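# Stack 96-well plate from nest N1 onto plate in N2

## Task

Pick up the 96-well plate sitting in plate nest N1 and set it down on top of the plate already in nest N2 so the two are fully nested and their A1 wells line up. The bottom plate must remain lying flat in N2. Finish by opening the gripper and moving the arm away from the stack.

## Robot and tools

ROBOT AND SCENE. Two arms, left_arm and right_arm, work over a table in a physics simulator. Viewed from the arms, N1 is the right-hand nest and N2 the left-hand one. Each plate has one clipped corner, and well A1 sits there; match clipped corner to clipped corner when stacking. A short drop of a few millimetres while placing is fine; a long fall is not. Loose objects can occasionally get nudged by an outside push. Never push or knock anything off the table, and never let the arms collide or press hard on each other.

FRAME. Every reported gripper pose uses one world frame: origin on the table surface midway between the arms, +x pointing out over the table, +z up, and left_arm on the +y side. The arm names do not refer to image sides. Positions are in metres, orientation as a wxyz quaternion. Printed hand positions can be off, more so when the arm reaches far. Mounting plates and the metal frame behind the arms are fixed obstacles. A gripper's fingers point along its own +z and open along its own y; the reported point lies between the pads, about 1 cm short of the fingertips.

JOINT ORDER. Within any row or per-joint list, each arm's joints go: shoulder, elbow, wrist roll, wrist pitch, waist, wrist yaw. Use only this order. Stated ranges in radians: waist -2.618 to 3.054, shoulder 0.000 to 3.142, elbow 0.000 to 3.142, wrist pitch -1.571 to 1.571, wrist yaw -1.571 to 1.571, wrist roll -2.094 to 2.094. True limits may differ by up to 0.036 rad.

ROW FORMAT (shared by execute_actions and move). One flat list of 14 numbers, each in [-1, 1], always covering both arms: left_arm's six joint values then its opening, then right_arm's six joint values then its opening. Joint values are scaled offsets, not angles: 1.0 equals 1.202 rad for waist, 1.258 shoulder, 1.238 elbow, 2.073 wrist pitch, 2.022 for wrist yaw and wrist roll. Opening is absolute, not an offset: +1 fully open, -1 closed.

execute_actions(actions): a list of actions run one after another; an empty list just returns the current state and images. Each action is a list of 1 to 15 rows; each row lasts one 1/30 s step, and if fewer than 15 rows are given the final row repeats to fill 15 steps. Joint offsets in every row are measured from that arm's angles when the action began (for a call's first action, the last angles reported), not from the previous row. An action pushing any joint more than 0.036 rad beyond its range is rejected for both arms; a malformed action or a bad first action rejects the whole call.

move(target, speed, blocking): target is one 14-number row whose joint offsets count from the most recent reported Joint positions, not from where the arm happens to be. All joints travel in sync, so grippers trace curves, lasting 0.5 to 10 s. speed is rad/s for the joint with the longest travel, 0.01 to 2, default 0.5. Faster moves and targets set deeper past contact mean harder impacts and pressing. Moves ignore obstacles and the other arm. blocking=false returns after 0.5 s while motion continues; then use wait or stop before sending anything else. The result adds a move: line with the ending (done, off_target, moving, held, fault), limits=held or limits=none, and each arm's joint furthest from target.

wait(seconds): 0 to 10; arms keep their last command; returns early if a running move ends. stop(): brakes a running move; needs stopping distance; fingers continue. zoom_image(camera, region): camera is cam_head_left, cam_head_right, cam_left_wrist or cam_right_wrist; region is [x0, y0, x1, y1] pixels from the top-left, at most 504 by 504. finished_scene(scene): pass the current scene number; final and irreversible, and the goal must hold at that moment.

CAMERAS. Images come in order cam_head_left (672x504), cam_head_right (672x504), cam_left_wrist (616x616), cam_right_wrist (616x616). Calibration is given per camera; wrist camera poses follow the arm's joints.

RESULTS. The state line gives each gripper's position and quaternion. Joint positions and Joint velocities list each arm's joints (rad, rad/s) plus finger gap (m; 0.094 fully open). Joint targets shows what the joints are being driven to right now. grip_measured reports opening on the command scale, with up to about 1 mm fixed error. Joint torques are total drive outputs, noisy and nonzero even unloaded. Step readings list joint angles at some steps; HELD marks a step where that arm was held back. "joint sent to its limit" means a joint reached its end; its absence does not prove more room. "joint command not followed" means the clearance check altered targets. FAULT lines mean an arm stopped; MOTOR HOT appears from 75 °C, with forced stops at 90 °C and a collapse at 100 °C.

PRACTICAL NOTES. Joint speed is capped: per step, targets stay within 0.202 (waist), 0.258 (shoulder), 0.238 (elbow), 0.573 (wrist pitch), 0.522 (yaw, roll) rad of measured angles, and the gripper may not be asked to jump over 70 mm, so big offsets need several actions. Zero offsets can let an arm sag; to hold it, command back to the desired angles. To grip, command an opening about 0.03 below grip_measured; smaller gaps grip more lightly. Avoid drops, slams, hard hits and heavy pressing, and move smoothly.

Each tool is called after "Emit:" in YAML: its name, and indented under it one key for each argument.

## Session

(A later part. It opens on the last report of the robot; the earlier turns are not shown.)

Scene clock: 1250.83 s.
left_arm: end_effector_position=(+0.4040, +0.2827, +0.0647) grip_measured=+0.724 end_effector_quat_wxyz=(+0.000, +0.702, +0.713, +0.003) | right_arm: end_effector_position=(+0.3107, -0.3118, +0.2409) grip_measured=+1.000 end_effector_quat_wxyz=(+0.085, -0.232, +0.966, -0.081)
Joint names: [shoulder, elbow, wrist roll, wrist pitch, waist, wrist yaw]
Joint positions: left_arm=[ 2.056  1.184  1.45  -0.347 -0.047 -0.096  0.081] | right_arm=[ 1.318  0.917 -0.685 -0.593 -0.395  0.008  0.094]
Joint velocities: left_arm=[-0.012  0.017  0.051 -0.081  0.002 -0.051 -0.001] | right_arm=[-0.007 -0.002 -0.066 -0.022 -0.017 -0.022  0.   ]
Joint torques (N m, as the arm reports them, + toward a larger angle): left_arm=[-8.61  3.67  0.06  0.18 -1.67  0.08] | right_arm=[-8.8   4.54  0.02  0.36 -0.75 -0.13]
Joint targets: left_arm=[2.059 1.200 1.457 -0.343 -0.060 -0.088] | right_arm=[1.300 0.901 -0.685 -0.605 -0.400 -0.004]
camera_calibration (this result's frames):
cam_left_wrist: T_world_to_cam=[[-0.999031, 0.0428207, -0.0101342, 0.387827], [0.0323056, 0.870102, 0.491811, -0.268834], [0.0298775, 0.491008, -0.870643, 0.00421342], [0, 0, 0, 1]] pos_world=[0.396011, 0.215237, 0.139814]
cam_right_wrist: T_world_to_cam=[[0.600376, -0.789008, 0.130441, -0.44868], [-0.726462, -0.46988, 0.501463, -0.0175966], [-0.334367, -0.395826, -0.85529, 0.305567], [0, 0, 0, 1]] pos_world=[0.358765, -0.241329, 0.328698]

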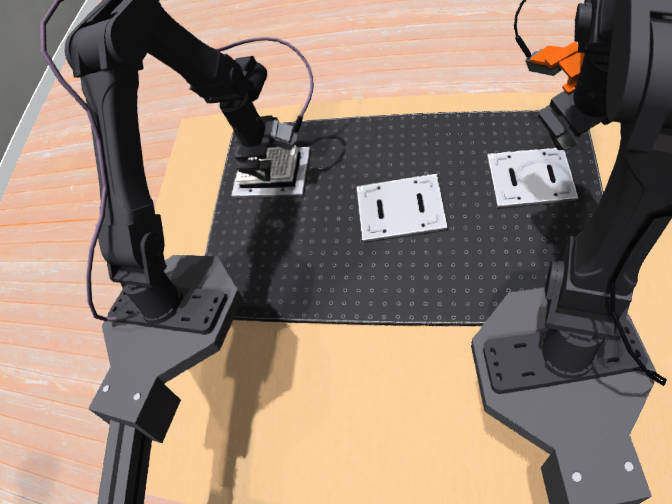

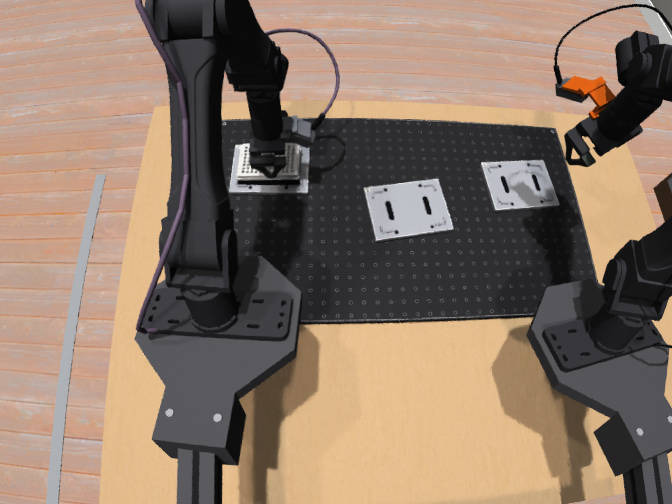

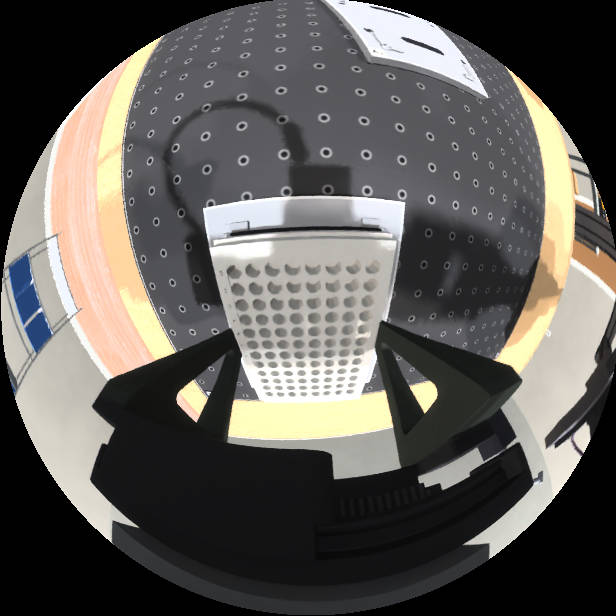

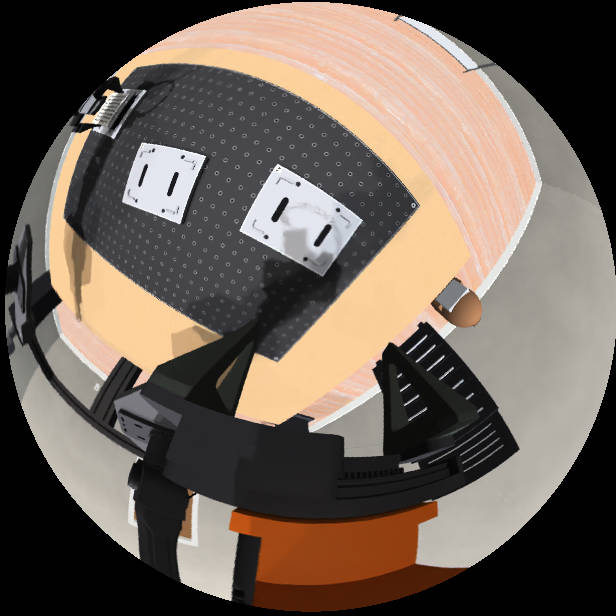

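Emit:
execute_actions:
  actions:
    - [[0.0024,0.0129,0.0035,0.0019,-0.0128,0.004,0.69,-0.0143,-0.0129,0,-0.0058,-0.0042,-0.0064,1]]

Scene clock: 1258.90 s.
left_arm: end_effector_position=(+0.4040, +0.2827, +0.0647) grip_measured=+0.724 end_effector_quat_wxyz=(+0.000, +0.702, +0.713, +0.003) | right_arm: end_effector_position=(+0.3106, -0.3117, +0.2409) grip_measured=+1.000 end_effector_quat_wxyz=(+0.085, -0.232, +0.966, -0.080)
Joint names: [shoulder, elbow, wrist roll, wrist pitch, waist, wrist yaw]
Joint positions: left_arm=[ 2.056  1.184  1.45  -0.347 -0.047 -0.096  0.081] | right_arm=[ 1.318  0.917 -0.685 -0.594 -0.395  0.008  0.094]
Joint velocities: left_arm=[-0.017  0.002 -0.007  0.051 -0.007 -0.051  0.   ] | right_arm=[-0.007  0.002  0.081 -0.051  0.002  0.022  0.   ]
Joint torques (N m, as the arm reports them, + toward a larger angle): left_arm=[-8.61  3.67  0.06  0.18 -1.82  0.08] | right_arm=[-8.79  4.56  0.01  0.36 -0.76 -0.13]
Joint targets: left_arm=[2.059 1.200 1.457 -0.343 -0.062 -0.088] | right_arm=[1.300 0.901 -0.685 -0.605 -0.400 -0.005]
Step readings (joint positions):
0: left_arm=[2.056 1.184 1.450 -0.347 -0.047 -0.096] | right_arm=[1.318 0.917 -0.685 -0.593 -0.395 0.008]
1: left_arm=[2.056 1.184 1.450 -0.347 -0.047 -0.096] | right_arm=[1.318 0.917 -0.685 -0.593 -0.395 0.008]
2: left_arm=[2.056 1.184 1.450 -0.347 -0.047 -0.096] | right_arm=[1.318 0.917 -0.685 -0.593 -0.395 0.008]
4: left_arm=[2.056 1.184 1.450 -0.347 -0.047 -0.096] | right_arm=[1.318 0.917 -0.685 -0.593 -0.395 0.008]
8: left_arm=[2.056 1.184 1.450 -0.347 -0.047 -0.096] | right_arm=[1.318 0.917 -0.685 -0.594 -0.395 0.008]
15: Joint positions above
camera_calibration (this result's frames):
cam_left_wrist: T_world_to_cam=[[-0.999031, 0.0428207, -0.0101342, 0.387827], [0.0323056, 0.870102, 0.491811, -0.268834], [0.0298775, 0.491008, -0.870643, 0.00421342], [0, 0, 0, 1]] pos_world=[0.396011, 0.215237, 0.139814]
cam_right_wrist: T_world_to_cam=[[0.600462, -0.78903, 0.12991, -0.44847], [-0.726286, -0.470148, 0.501468, -0.0177383], [-0.334596, -0.395464, -0.855368, 0.305756], [0, 0, 0, 1]] pos_world=[0.358711, -0.24128, 0.32869]

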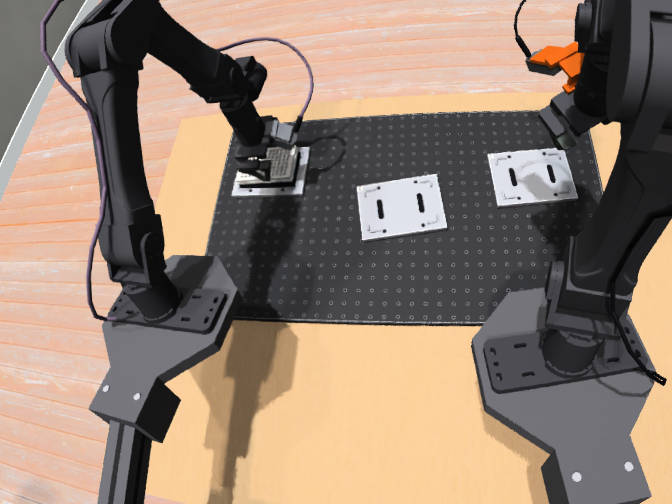

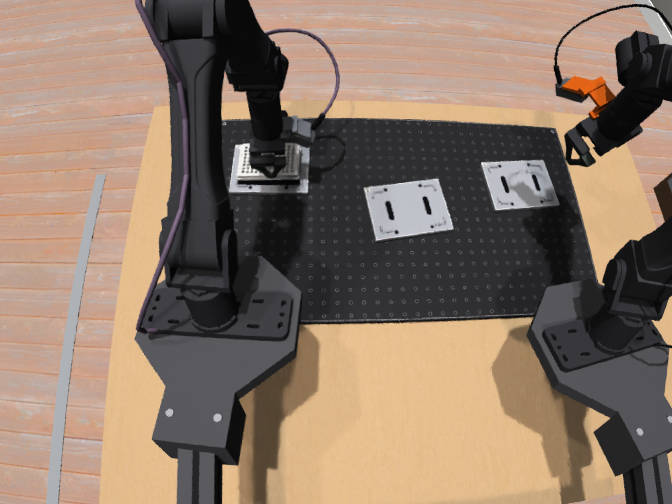

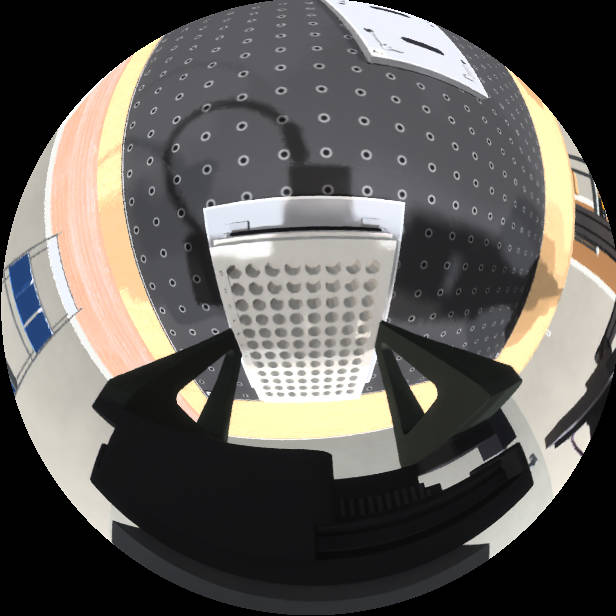

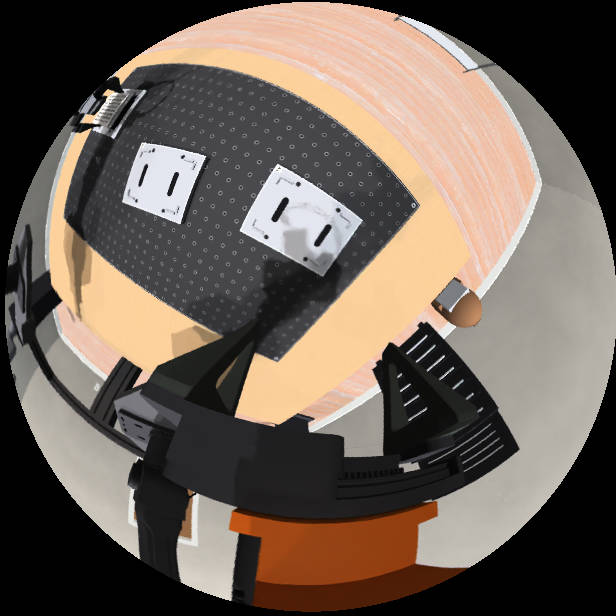

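Emit:
execute_actions:
  actions:
    - [[0.0024,0.0129,0.0035,0.0019,-0.015,0.004,0.69,-0.0143,-0.0129,0,-0.0058,-0.0042,-0.0064,1]]

Scene clock: 1262.87 s.
left_arm: end_effector_position=(+0.4039, +0.2808, +0.0649) grip_measured=+0.724 end_effector_quat_wxyz=(+0.000, +0.703, +0.711, +0.004) | right_arm: end_effector_position=(+0.3106, -0.3116, +0.2409) grip_measured=+1.000 end_effector_quat_wxyz=(+0.085, -0.232, +0.966, -0.080)
Joint names: [shoulder, elbow, wrist roll, wrist pitch, waist, wrist yaw]
Joint positions: left_arm=[ 2.056  1.184  1.45  -0.347 -0.052 -0.097  0.081] | right_arm=[ 1.318  0.917 -0.685 -0.594 -0.395  0.008  0.094]
Joint velocities: left_arm=[ 0.002  0.017  0.007 -0.007  0.002 -0.066  0.   ] | right_arm=[-0.017  0.007 -0.022  0.066 -0.002 -0.022  0.   ]
Joint torques (N m, as the arm reports them, + toward a larger angle): left_arm=[-8.65  3.68  0.06  0.18 -1.66  0.1 ] | right_arm=[-8.8   4.52  0.02  0.35 -0.75 -0.13]
Joint targets: left_arm=[2.059 1.200 1.457 -0.343 -0.065 -0.088] | right_arm=[1.300 0.901 -0.685 -0.605 -0.400 -0.005]
Step readings (joint positions):
0: left_arm=[2.056 1.184 1.450 -0.347 -0.047 -0.096] | right_arm=[1.318 0.917 -0.685 -0.594 -0.395 0.008]
1: left_arm=[2.056 1.184 1.450 -0.347 -0.047 -0.096] | right_arm=[1.318 0.917 -0.685 -0.594 -0.395 0.008]
2: left_arm=[2.056 1.184 1.450 -0.347 -0.048 -0.096] | right_arm=[1.318 0.917 -0.685 -0.594 -0.395 0.008]
4: left_arm=[2.056 1.184 1.450 -0.347 -0.051 -0.096] | right_arm=[1.318 0.917 -0.685 -0.594 -0.395 0.008]
8: left_arm=[2.056 1.184 1.450 -0.347 -0.052 -0.097] | right_arm=[1.318 0.917 -0.685 -0.594 -0.395 0.008]
15: Joint positions above
camera_calibration (this result's frames):
cam_left_wrist: T_world_to_cam=[[-0.998818, 0.0474506, -0.0105482, 0.386432], [0.0361409, 0.870044, 0.491647, -0.268815], [0.0325064, 0.490685, -0.870731, 0.0043103], [0, 0, 0, 1]] pos_world=[0.39555, 0.213429, 0.139991]
cam_right_wrist: T_world_to_cam=[[0.600519, -0.789027, 0.129668, -0.448384], [-0.726284, -0.470392, 0.501241, -0.0177159], [-0.334498, -0.395181, -0.855537, 0.305882], [0, 0, 0, 1]] pos_world=[0.358713, -0.241242, 0.328714]

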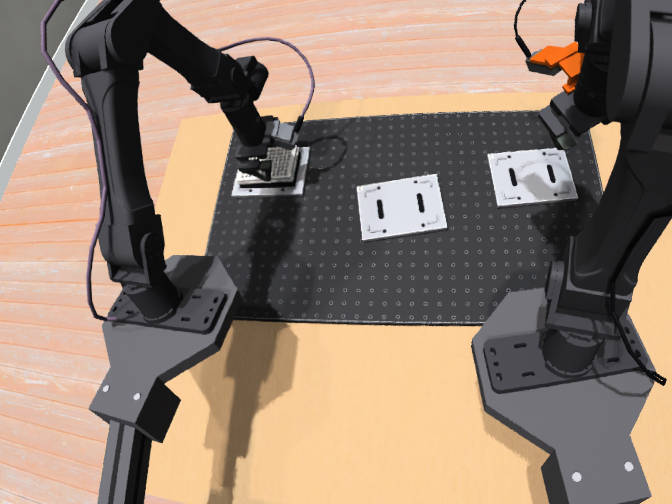

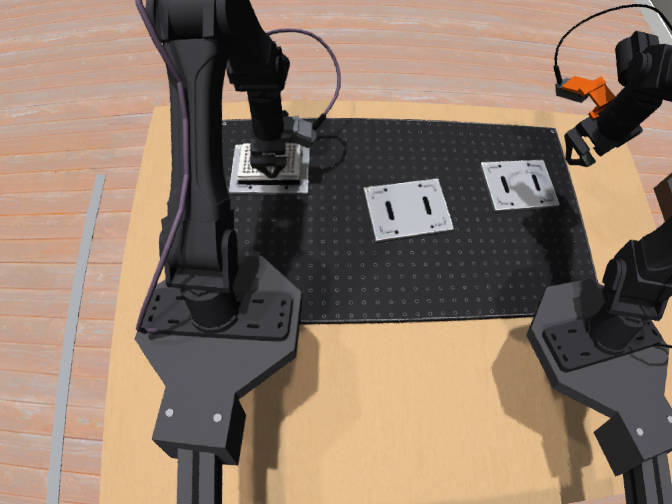

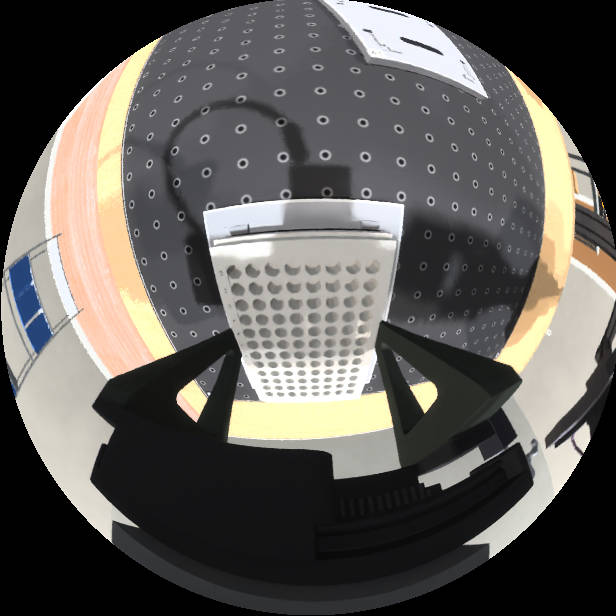

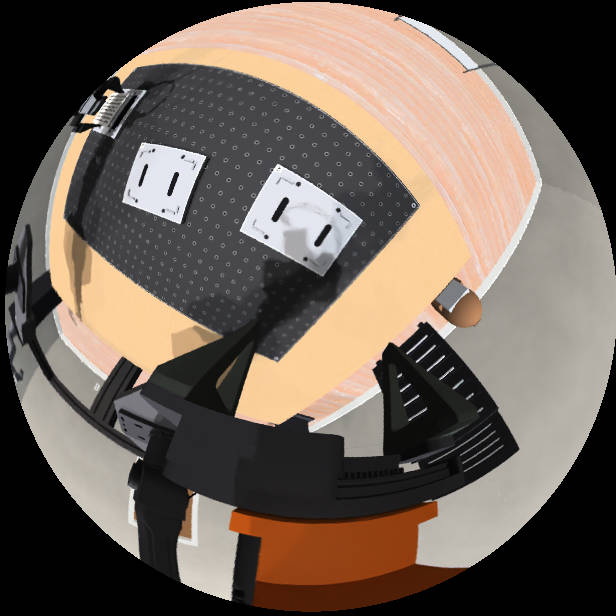

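Emit:
execute_actions:
  actions:
    - [[0.0024,0.0129,0.0035,0.0019,0.0033,0.0045,0.69,-0.0143,-0.0129,0,-0.0053,-0.0042,-0.0064,1]]

Emit:
zoom_image:
  camera: "cam_left_wrist"
  region: [190, 190, 420, 290]

Scene clock: 1267.00 s.
left_arm: end_effector_position=(+0.4039, +0.2808, +0.0649) grip_measured=+0.724 end_effector_quat_wxyz=(+0.000, +0.703, +0.711, +0.004) | right_arm: end_effector_position=(+0.3106, -0.3116, +0.2409) grip_measured=+1.000 end_effector_quat_wxyz=(+0.085, -0.232, +0.966, -0.080)
Joint names: [shoulder, elbow, wrist roll, wrist pitch, waist, wrist yaw]
Joint positions: left_arm=[ 2.056  1.184  1.45  -0.347 -0.052 -0.097  0.081] | right_arm=[ 1.318  0.917 -0.685 -0.594 -0.395  0.007  0.094]
Joint velocities: left_arm=[-0.007 -0.007  0.022  0.007 -0.012 -0.007 -0.001] | right_arm=[-0.012 -0.017 -0.081  0.022 -0.012 -0.051  0.   ]
Joint torques (N m, as the arm reports them, + toward a larger angle): left_arm=[-8.61  3.68  0.06  0.18 -0.53  0.09] | right_arm=[-8.8   4.54  0.01  0.37 -0.74 -0.13]
Joint targets: left_arm=[2.059 1.200 1.457 -0.343 -0.048 -0.088] | right_arm=[1.300 0.901 -0.685 -0.604 -0.400 -0.005]
Step readings (joint positions):
0: left_arm=[2.056 1.184 1.450 -0.347 -0.052 -0.097] | right_arm=[1.318 0.917 -0.685 -0.594 -0.395 0.008]
1: left_arm=[2.056 1.184 1.450 -0.347 -0.052 -0.097] | right_arm=[1.318 0.917 -0.685 -0.594 -0.395 0.008]
2: left_arm=[2.056 1.184 1.450 -0.347 -0.052 -0.097] | right_arm=[1.318 0.917 -0.685 -0.594 -0.395 0.008]
4: left_arm=[2.056 1.184 1.450 -0.347 -0.052 -0.097] | right_arm=[1.318 0.917 -0.685 -0.594 -0.395 0.008]
8: left_arm=[2.056 1.184 1.450 -0.347 -0.052 -0.097] | right_arm=[1.318 0.917 -0.685 -0.594 -0.395 0.008]
15: Joint positions above
camera_calibration (this result's frames):
cam_left_wrist: T_world_to_cam=[[-0.998818, 0.0474506, -0.0105482, 0.386432], [0.0361409, 0.870044, 0.491647, -0.268815], [0.0325064, 0.490685, -0.870731, 0.0043103], [0, 0, 0, 1]] pos_world=[0.39555, 0.213429, 0.139991]
cam_right_wrist: T_world_to_cam=[[0.600575, -0.789023, 0.129427, -0.448299], [-0.726282, -0.470636, 0.501015, -0.0176935], [-0.3344, -0.394897, -0.855706, 0.306007], [0, 0, 0, 1]] pos_world=[0.358715, -0.241204, 0.328739]

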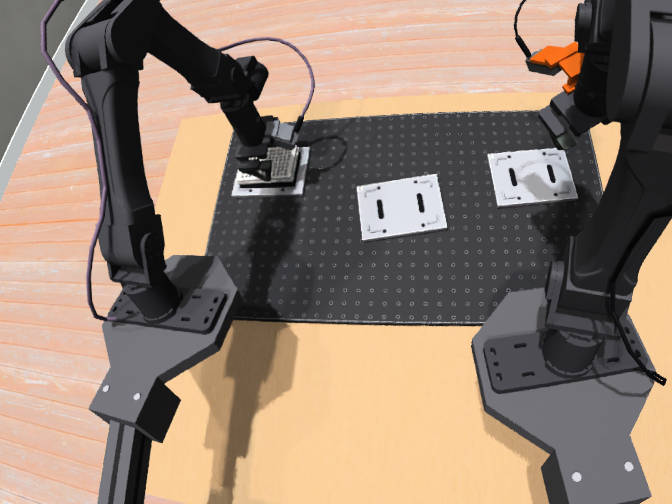

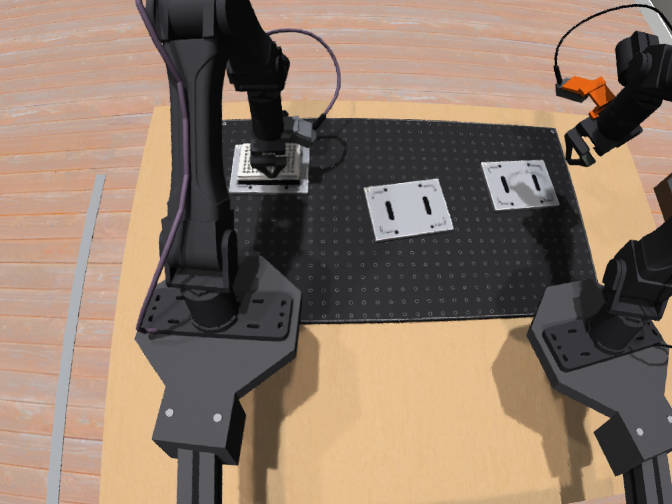

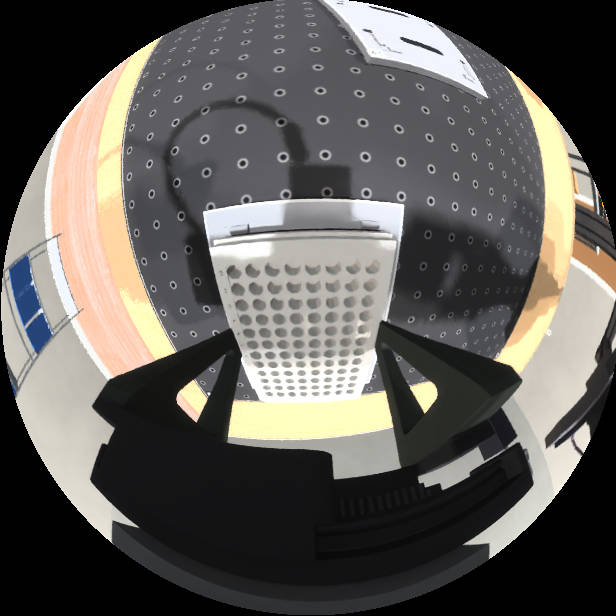

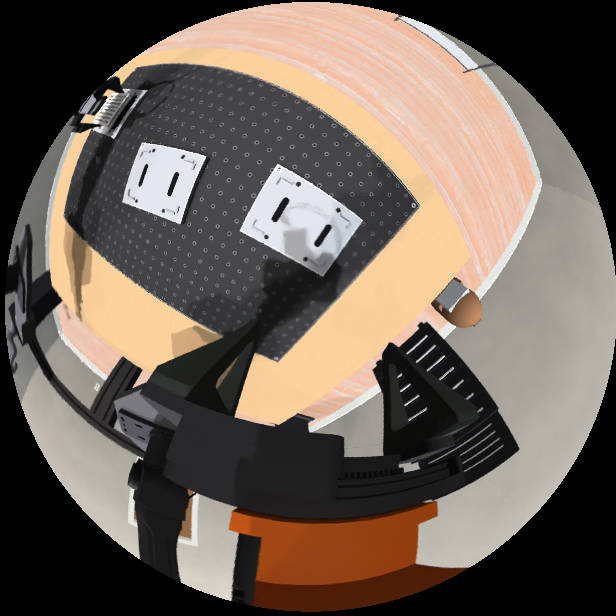

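Region (190, 190, 420, 290) of cam_left_wrist's 616x616 image, scaled by 2.191, with more detail than that image has; it fills the top 219 rows of this view, and the rest is white.

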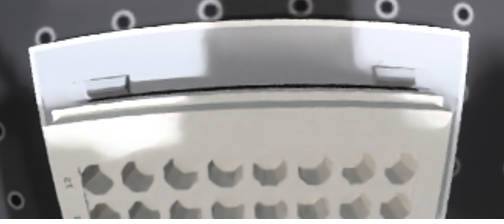

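Emit:
execute_actions:
  actions:
    - [[0.0024,0.0129,0.0035,0.0019,0.010,0.0045,0.69,-0.0143,-0.0129,0,-0.0053,-0.0042,-0.0064,1],[0.0024,0.0129,0.0035,0.0019,0.010,0.0045,0.69,-0.0143,-0.0129,0,-0.0053,-0.0042,-0.0064,1],[0.0024,0.0129,0.0035,0.0019,0.002,0.0045,0.69,-0.0143,-0.0129,0,-0.0053,-0.0042,-0.0064,1]]

Scene clock: 1280.27 s.
left_arm: end_effector_position=(+0.4039, +0.2818, +0.0648) grip_measured=+0.724 end_effector_quat_wxyz=(+0.000, +0.702, +0.712, +0.004) | right_arm: end_effector_position=(+0.3106, -0.3116, +0.2409) grip_measured=+1.000 end_effector_quat_wxyz=(+0.085, -0.232, +0.966, -0.080)
Joint names: [shoulder, elbow, wrist roll, wrist pitch, waist, wrist yaw]
Joint positions: left_arm=[ 2.056  1.184  1.45  -0.347 -0.05  -0.097  0.081] | right_arm=[ 1.318  0.917 -0.685 -0.594 -0.395  0.007  0.094]
Joint velocities: left_arm=[ 0.002 -0.007  0.037 -0.007 -0.002  0.066 -0.   ] | right_arm=[ 0.002  0.002  0.022 -0.066 -0.007 -0.066  0.   ]
Joint torques (N m, as the arm reports them, + toward a larger angle): left_arm=[-8.62  3.68  0.06  0.18 -0.79  0.09] | right_arm=[-8.81  4.56  0.01  0.35 -0.73 -0.13]
Joint targets: left_arm=[2.059 1.200 1.457 -0.343 -0.050 -0.088] | right_arm=[1.300 0.901 -0.685 -0.605 -0.400 -0.005]
Step readings (joint positions):
0: left_arm=[2.056 1.184 1.450 -0.347 -0.052 -0.097] | right_arm=[1.318 0.917 -0.685 -0.594 -0.395 0.007]
1: left_arm=[2.056 1.184 1.450 -0.347 -0.051 -0.097] | right_arm=[1.318 0.917 -0.685 -0.594 -0.395 0.007]
2: left_arm=[2.056 1.184 1.450 -0.347 -0.050 -0.097] | right_arm=[1.318 0.917 -0.685 -0.594 -0.395 0.007]
4: left_arm=[2.056 1.184 1.450 -0.347 -0.050 -0.097] | right_arm=[1.318 0.917 -0.685 -0.594 -0.395 0.007]
8: left_arm=[2.056 1.184 1.450 -0.347 -0.050 -0.097] | right_arm=[1.318 0.917 -0.685 -0.594 -0.395 0.007]
15: Joint positions above
camera_calibration (this result's frames):
cam_left_wrist: T_world_to_cam=[[-0.998918, 0.0453178, -0.0104003, 0.387085], [0.0343309, 0.869729, 0.492334, -0.26886], [0.031357, 0.491445, -0.870344, 0.00398378], [0, 0, 0, 1]] pos_world=[0.395772, 0.214336, 0.139862]
cam_right_wrist: T_world_to_cam=[[0.600575, -0.789023, 0.129427, -0.448299], [-0.726282, -0.470636, 0.501015, -0.0176935], [-0.3344, -0.394897, -0.855706, 0.306007], [0, 0, 0, 1]] pos_world=[0.358715, -0.241204, 0.328739]

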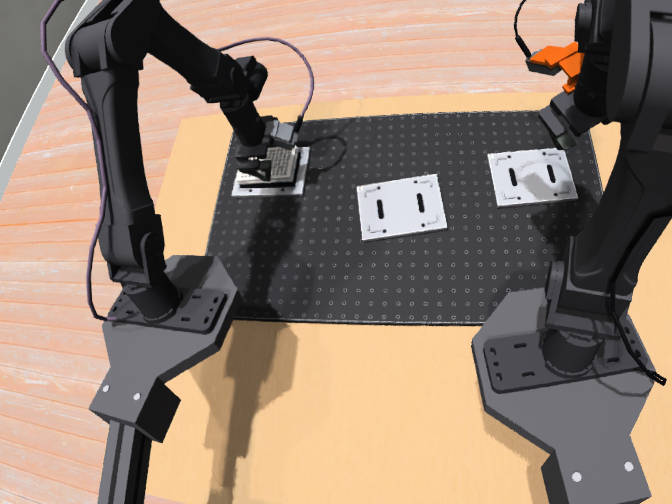

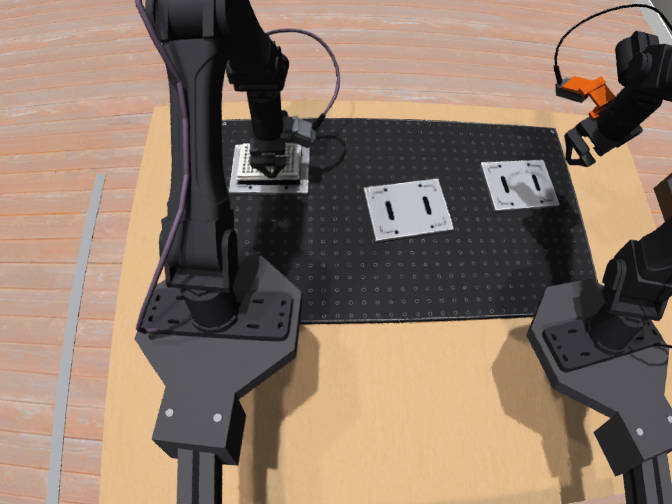

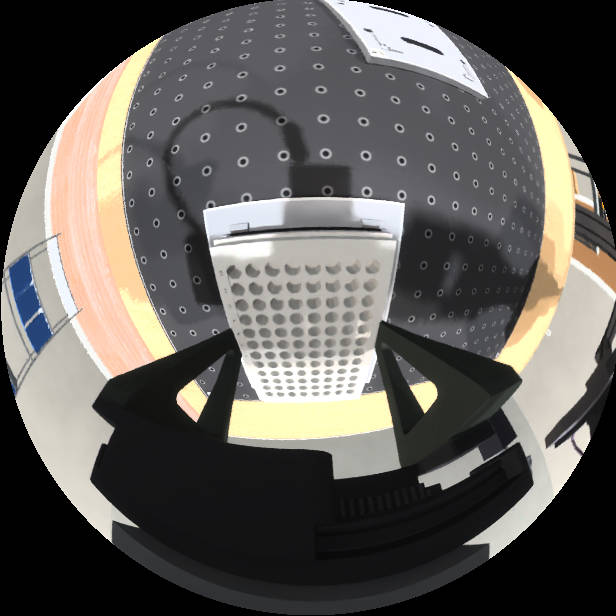

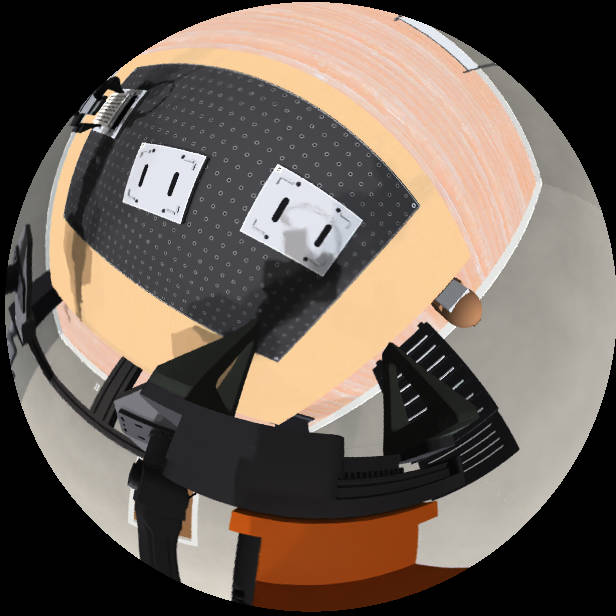

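Emit:
execute_actions:
  actions:
    - [[0.0175,0.0129,0.0035,0.0019,0.0,0.0045,0.69,-0.0143,-0.0129,0,-0.0053,-0.0042,-0.0064,1],[0.0175,0.0129,0.0035,0.0019,0.0,0.0045,0.69,-0.0143,-0.0129,0,-0.0053,-0.0042,-0.0064,1],[0.0055,0.0129,0.0035,0.0019,0.0,0.0045,0.69,-0.0143,-0.0129,0,-0.0053,-0.0042,-0.0064,1]]

Scene clock: 1290.70 s.
left_arm: end_effector_position=(+0.4033, +0.2817, +0.0627) grip_measured=+0.724 end_effector_quat_wxyz=(-0.000, +0.703, +0.712, +0.003) | right_arm: end_effector_position=(+0.3106, -0.3115, +0.2408) grip_measured=+1.000 end_effector_quat_wxyz=(+0.085, -0.232, +0.966, -0.080)
Joint names: [shoulder, elbow, wrist roll, wrist pitch, waist, wrist yaw]
Joint positions: left_arm=[ 2.062  1.184  1.45  -0.342 -0.05  -0.097  0.081] | right_arm=[ 1.318  0.917 -0.685 -0.594 -0.395  0.007  0.094]
Joint velocities: left_arm=[-0.022 -0.017 -0.007 -0.022  0.002 -0.022 -0.   ] | right_arm=[-0.002 -0.012 -0.037 -0.007 -0.002 -0.007  0.   ]
Joint torques (N m, as the arm reports them, + toward a larger angle): left_arm=[-8.77  3.64  0.05  0.14 -0.8   0.09] | right_arm=[-8.8   4.55  0.01  0.36 -0.76 -0.13]
Joint targets: left_arm=[2.063 1.200 1.457 -0.343 -0.050 -0.088] | right_arm=[1.300 0.901 -0.685 -0.605 -0.400 -0.006]
Step readings (joint positions):
0: left_arm=[2.056 1.184 1.450 -0.347 -0.050 -0.097] | right_arm=[1.318 0.917 -0.685 -0.594 -0.395 0.007]
1: left_arm=[2.057 1.184 1.450 -0.347 -0.050 -0.097] | right_arm=[1.318 0.917 -0.685 -0.594 -0.395 0.007]
2: left_arm=[2.060 1.184 1.450 -0.345 -0.050 -0.097] | right_arm=[1.318 0.917 -0.685 -0.594 -0.395 0.007]
4: left_arm=[2.062 1.184 1.450 -0.344 -0.050 -0.097] | right_arm=[1.318 0.917 -0.685 -0.594 -0.395 0.007]
8: left_arm=[2.062 1.184 1.450 -0.342 -0.050 -0.097] | right_arm=[1.318 0.917 -0.685 -0.594 -0.395 0.007]
15: Joint positions above
camera_calibration (this result's frames):
cam_left_wrist: T_world_to_cam=[[-0.998909, 0.0458396, -0.00888178, 0.386231], [0.0355286, 0.869629, 0.492426, -0.268187], [0.0302965, 0.491574, -0.870309, 0.00267496], [0, 0, 0, 1]] pos_world=[0.395257, 0.214204, 0.137821]
cam_right_wrist: T_world_to_cam=[[0.600632, -0.78902, 0.129185, -0.448213], [-0.726281, -0.470879, 0.500788, -0.017671], [-0.334301, -0.394614, -0.855875, 0.306133], [0, 0, 0, 1]] pos_world=[0.358718, -0.241166, 0.328763]

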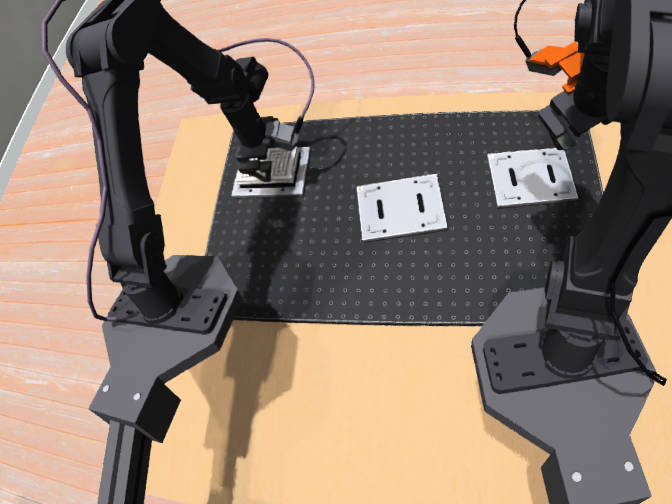

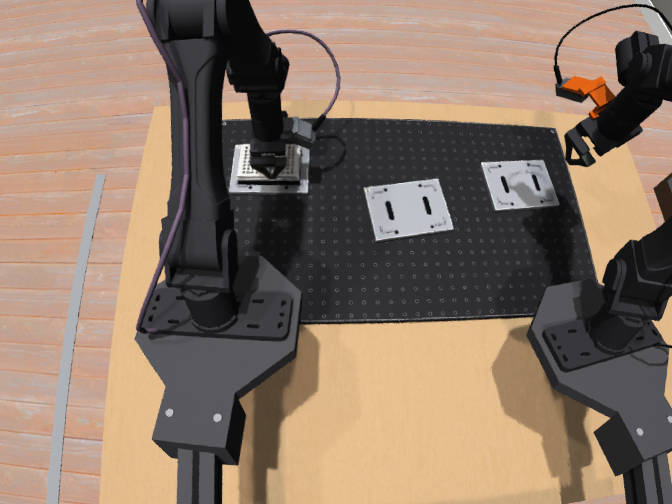

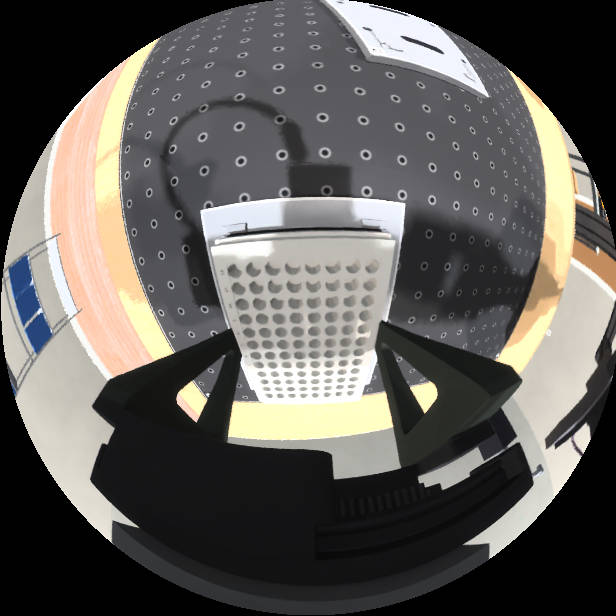

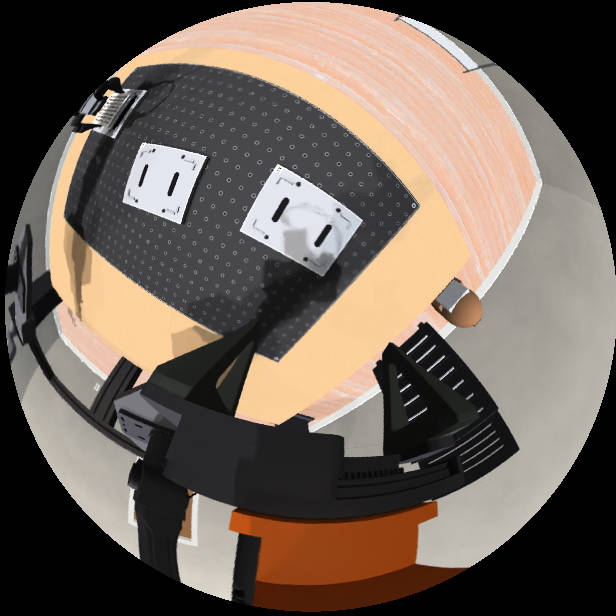

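Emit:
execute_actions:
  actions:
    - [[0.0175,0.0129,0.0035,-0.0014,0.0,0.0045,0.69,-0.0143,-0.0129,0,-0.0053,-0.0042,-0.0060,1],[0.0035,0.0129,0.0035,-0.0014,0.0,0.0045,0.69,-0.0143,-0.0129,0,-0.0053,-0.0042,-0.0060,1]]

Emit:
zoom_image:
  camera: "cam_left_wrist"
  region: [190, 190, 420, 290]

Scene clock: 1298.63 s.
left_arm: end_effector_position=(+0.4031, +0.2816, +0.0622) grip_measured=+0.724 end_effector_quat_wxyz=(-0.001, +0.703, +0.712, +0.003) | right_arm: end_effector_position=(+0.3106, -0.3115, +0.2408) grip_measured=+1.000 end_effector_quat_wxyz=(+0.085, -0.232, +0.966, -0.080)
Joint names: [shoulder, elbow, wrist roll, wrist pitch, waist, wrist yaw]
Joint positions: left_arm=[ 2.063  1.184  1.45  -0.342 -0.05  -0.097  0.081] | right_arm=[ 1.318  0.917 -0.685 -0.594 -0.395  0.007  0.094]
Joint velocities: left_arm=[-0.002  0.002  0.007 -0.081  0.002  0.022 -0.001] | right_arm=[-0.027 -0.007  0.022  0.081 -0.002 -0.051  0.   ]
Joint torques (N m, as the arm reports them, + toward a larger angle): left_arm=[-8.62  3.65  0.06  0.11 -0.82  0.09] | right_arm=[-8.83  4.55  0.02  0.37 -0.72 -0.13]
Joint targets: left_arm=[2.066 1.200 1.457 -0.346 -0.050 -0.088] | right_arm=[1.300 0.901 -0.685 -0.605 -0.400 -0.005]
Step readings (joint positions):
0: left_arm=[2.062 1.184 1.450 -0.342 -0.050 -0.097] | right_arm=[1.318 0.917 -0.685 -0.594 -0.395 0.007]
1: left_arm=[2.063 1.184 1.450 -0.342 -0.050 -0.097] | right_arm=[1.318 0.917 -0.685 -0.594 -0.395 0.007]
2: left_arm=[2.063 1.184 1.450 -0.342 -0.050 -0.097] | right_arm=[1.318 0.917 -0.685 -0.594 -0.395 0.007]
4: left_arm=[2.063 1.184 1.450 -0.342 -0.050 -0.097] | right_arm=[1.318 0.917 -0.685 -0.594 -0.395 0.007]
8: left_arm=[2.063 1.184 1.450 -0.342 -0.050 -0.097] | right_arm=[1.318 0.917 -0.685 -0.594 -0.395 0.007]
15: Joint positions above
camera_calibration (this result's frames):
cam_left_wrist: T_world_to_cam=[[-0.998913, 0.04591, -0.00812354, 0.385918], [0.0359611, 0.869586, 0.492471, -0.268074], [0.0296734, 0.491643, -0.870291, 0.00247861], [0, 0, 0, 1]] pos_world=[0.395065, 0.214177, 0.137311]
cam_right_wrist: T_world_to_cam=[[0.600632, -0.78902, 0.129185, -0.448213], [-0.726281, -0.470879, 0.500788, -0.017671], [-0.334301, -0.394614, -0.855875, 0.306133], [0, 0, 0, 1]] pos_world=[0.358718, -0.241166, 0.328763]

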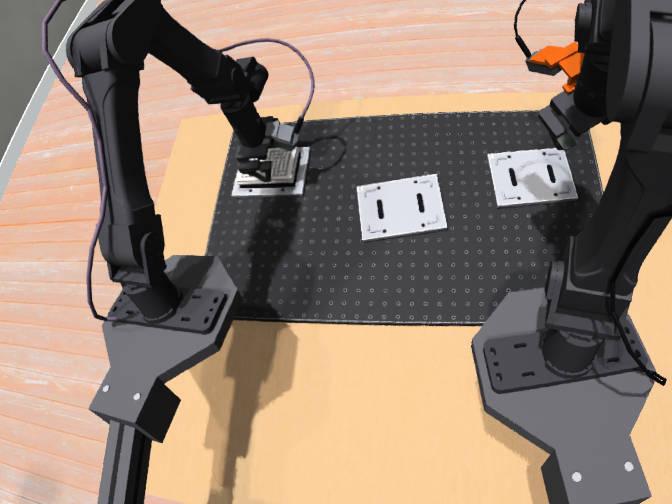

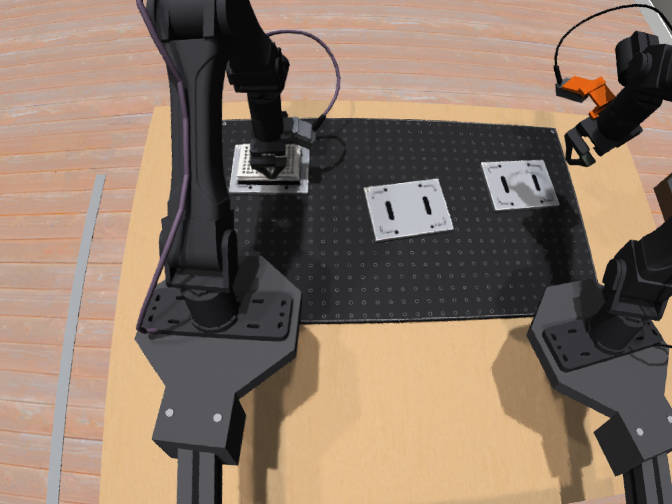

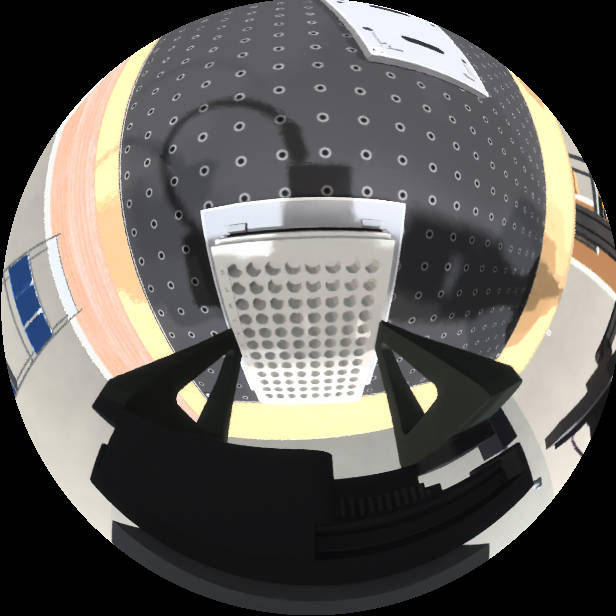

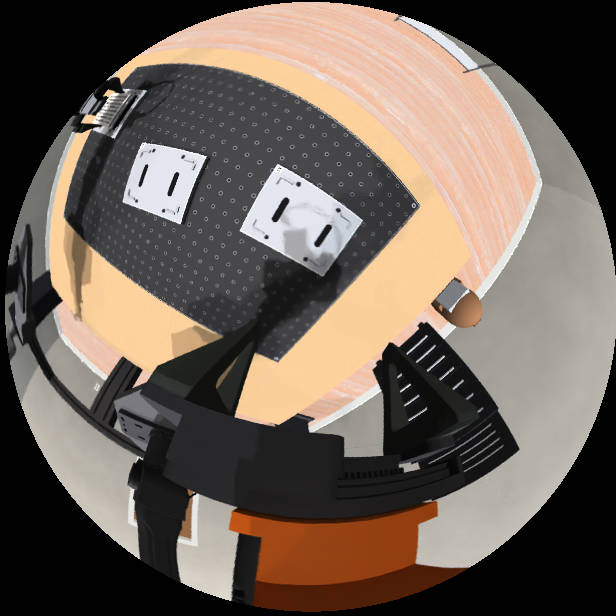

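Region (190, 190, 420, 290) of cam_left_wrist's 616x616 image, scaled by 2.191, with more detail than that image has; it fills the top 219 rows of this view, and the rest is white.

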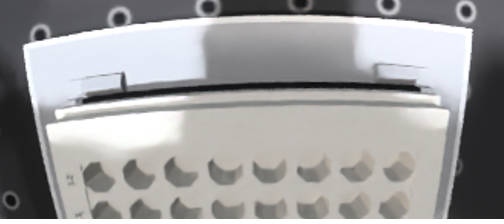

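Emit:
execute_actions:
  actions:
    - [[0.0175,0.0129,0.0035,0.002,0.0,0.0045,0.69,-0.0143,-0.0129,0,-0.0053,-0.0042,-0.0060,1],[0.0175,0.0129,0.0035,0.002,0.0,0.0045,0.69,-0.0143,-0.0129,0,-0.0053,-0.0042,-0.0060,1],[0.0055,0.0129,0.0035,0.002,0.0,0.0045,0.69,-0.0143,-0.0129,0,-0.0053,-0.0042,-0.0060,1]]

Scene clock: 1305.07 s.
left_arm: end_effector_position=(+0.4032, +0.2816, +0.0622) grip_measured=+0.724 end_effector_quat_wxyz=(-0.001, +0.703, +0.712, +0.003) | right_arm: end_effector_position=(+0.3106, -0.3115, +0.2408) grip_measured=+1.000 end_effector_quat_wxyz=(+0.085, -0.232, +0.966, -0.080)
Joint names: [shoulder, elbow, wrist roll, wrist pitch, waist, wrist yaw]
Joint positions: left_arm=[ 2.063  1.184  1.45  -0.341 -0.05  -0.097  0.081] | right_arm=[ 1.318  0.917 -0.685 -0.594 -0.395  0.007  0.094]
Joint velocities: left_arm=[ 0.012 -0.017 -0.066 -0.051  0.002 -0.022  0.   ] | right_arm=[-0.002 -0.007 -0.007 -0.007  0.012  0.007  0.   ]
Joint torques (N m, as the arm reports them, + toward a larger angle): left_arm=[-8.35  3.65  0.06  0.18 -0.8   0.09] | right_arm=[-8.79  4.54  0.02  0.36 -0.74 -0.13]
Joint targets: left_arm=[2.070 1.200 1.457 -0.337 -0.050 -0.088] | right_arm=[1.300 0.901 -0.685 -0.605 -0.400 -0.005]
Step readings (joint positions):
0: left_arm=[2.063 1.184 1.450 -0.342 -0.050 -0.097] | right_arm=[1.318 0.917 -0.685 -0.594 -0.395 0.007]
1: left_arm=[2.063 1.184 1.450 -0.341 -0.050 -0.097] | right_arm=[1.318 0.917 -0.685 -0.594 -0.395 0.007]
2: left_arm=[2.063 1.184 1.450 -0.341 -0.050 -0.097] | right_arm=[1.318 0.917 -0.685 -0.594 -0.395 0.007]
4: left_arm=[2.063 1.184 1.450 -0.341 -0.050 -0.097] | right_arm=[1.318 0.917 -0.685 -0.594 -0.395 0.007]
8: left_arm=[2.063 1.184 1.450 -0.341 -0.050 -0.097] | right_arm=[1.318 0.917 -0.685 -0.594 -0.395 0.007]
15: Joint positions above
camera_calibration (this result's frames):
cam_left_wrist: T_world_to_cam=[[-0.998911, 0.0458748, -0.00850266, 0.386045], [0.0357449, 0.869607, 0.492449, -0.267986], [0.029985, 0.491609, -0.8703, 0.00236577], [0, 0, 0, 1]] pos_world=[0.395133, 0.21417, 0.137311]
cam_right_wrist: T_world_to_cam=[[0.600632, -0.78902, 0.129185, -0.448213], [-0.726281, -0.470879, 0.500788, -0.017671], [-0.334301, -0.394614, -0.855875, 0.306133], [0, 0, 0, 1]] pos_world=[0.358718, -0.241166, 0.328763]

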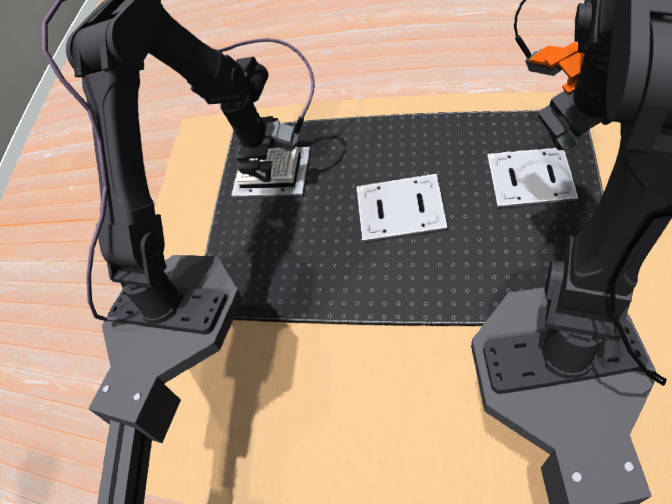

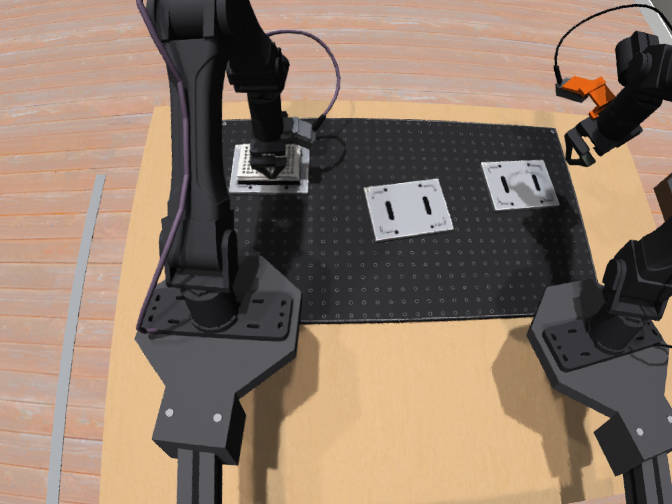

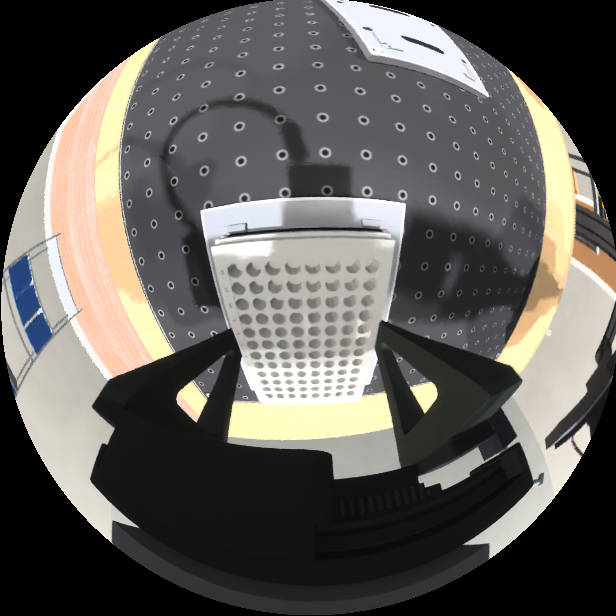

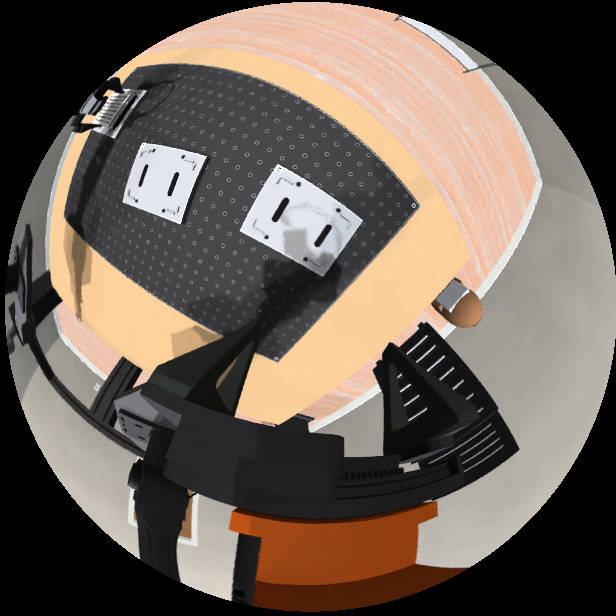

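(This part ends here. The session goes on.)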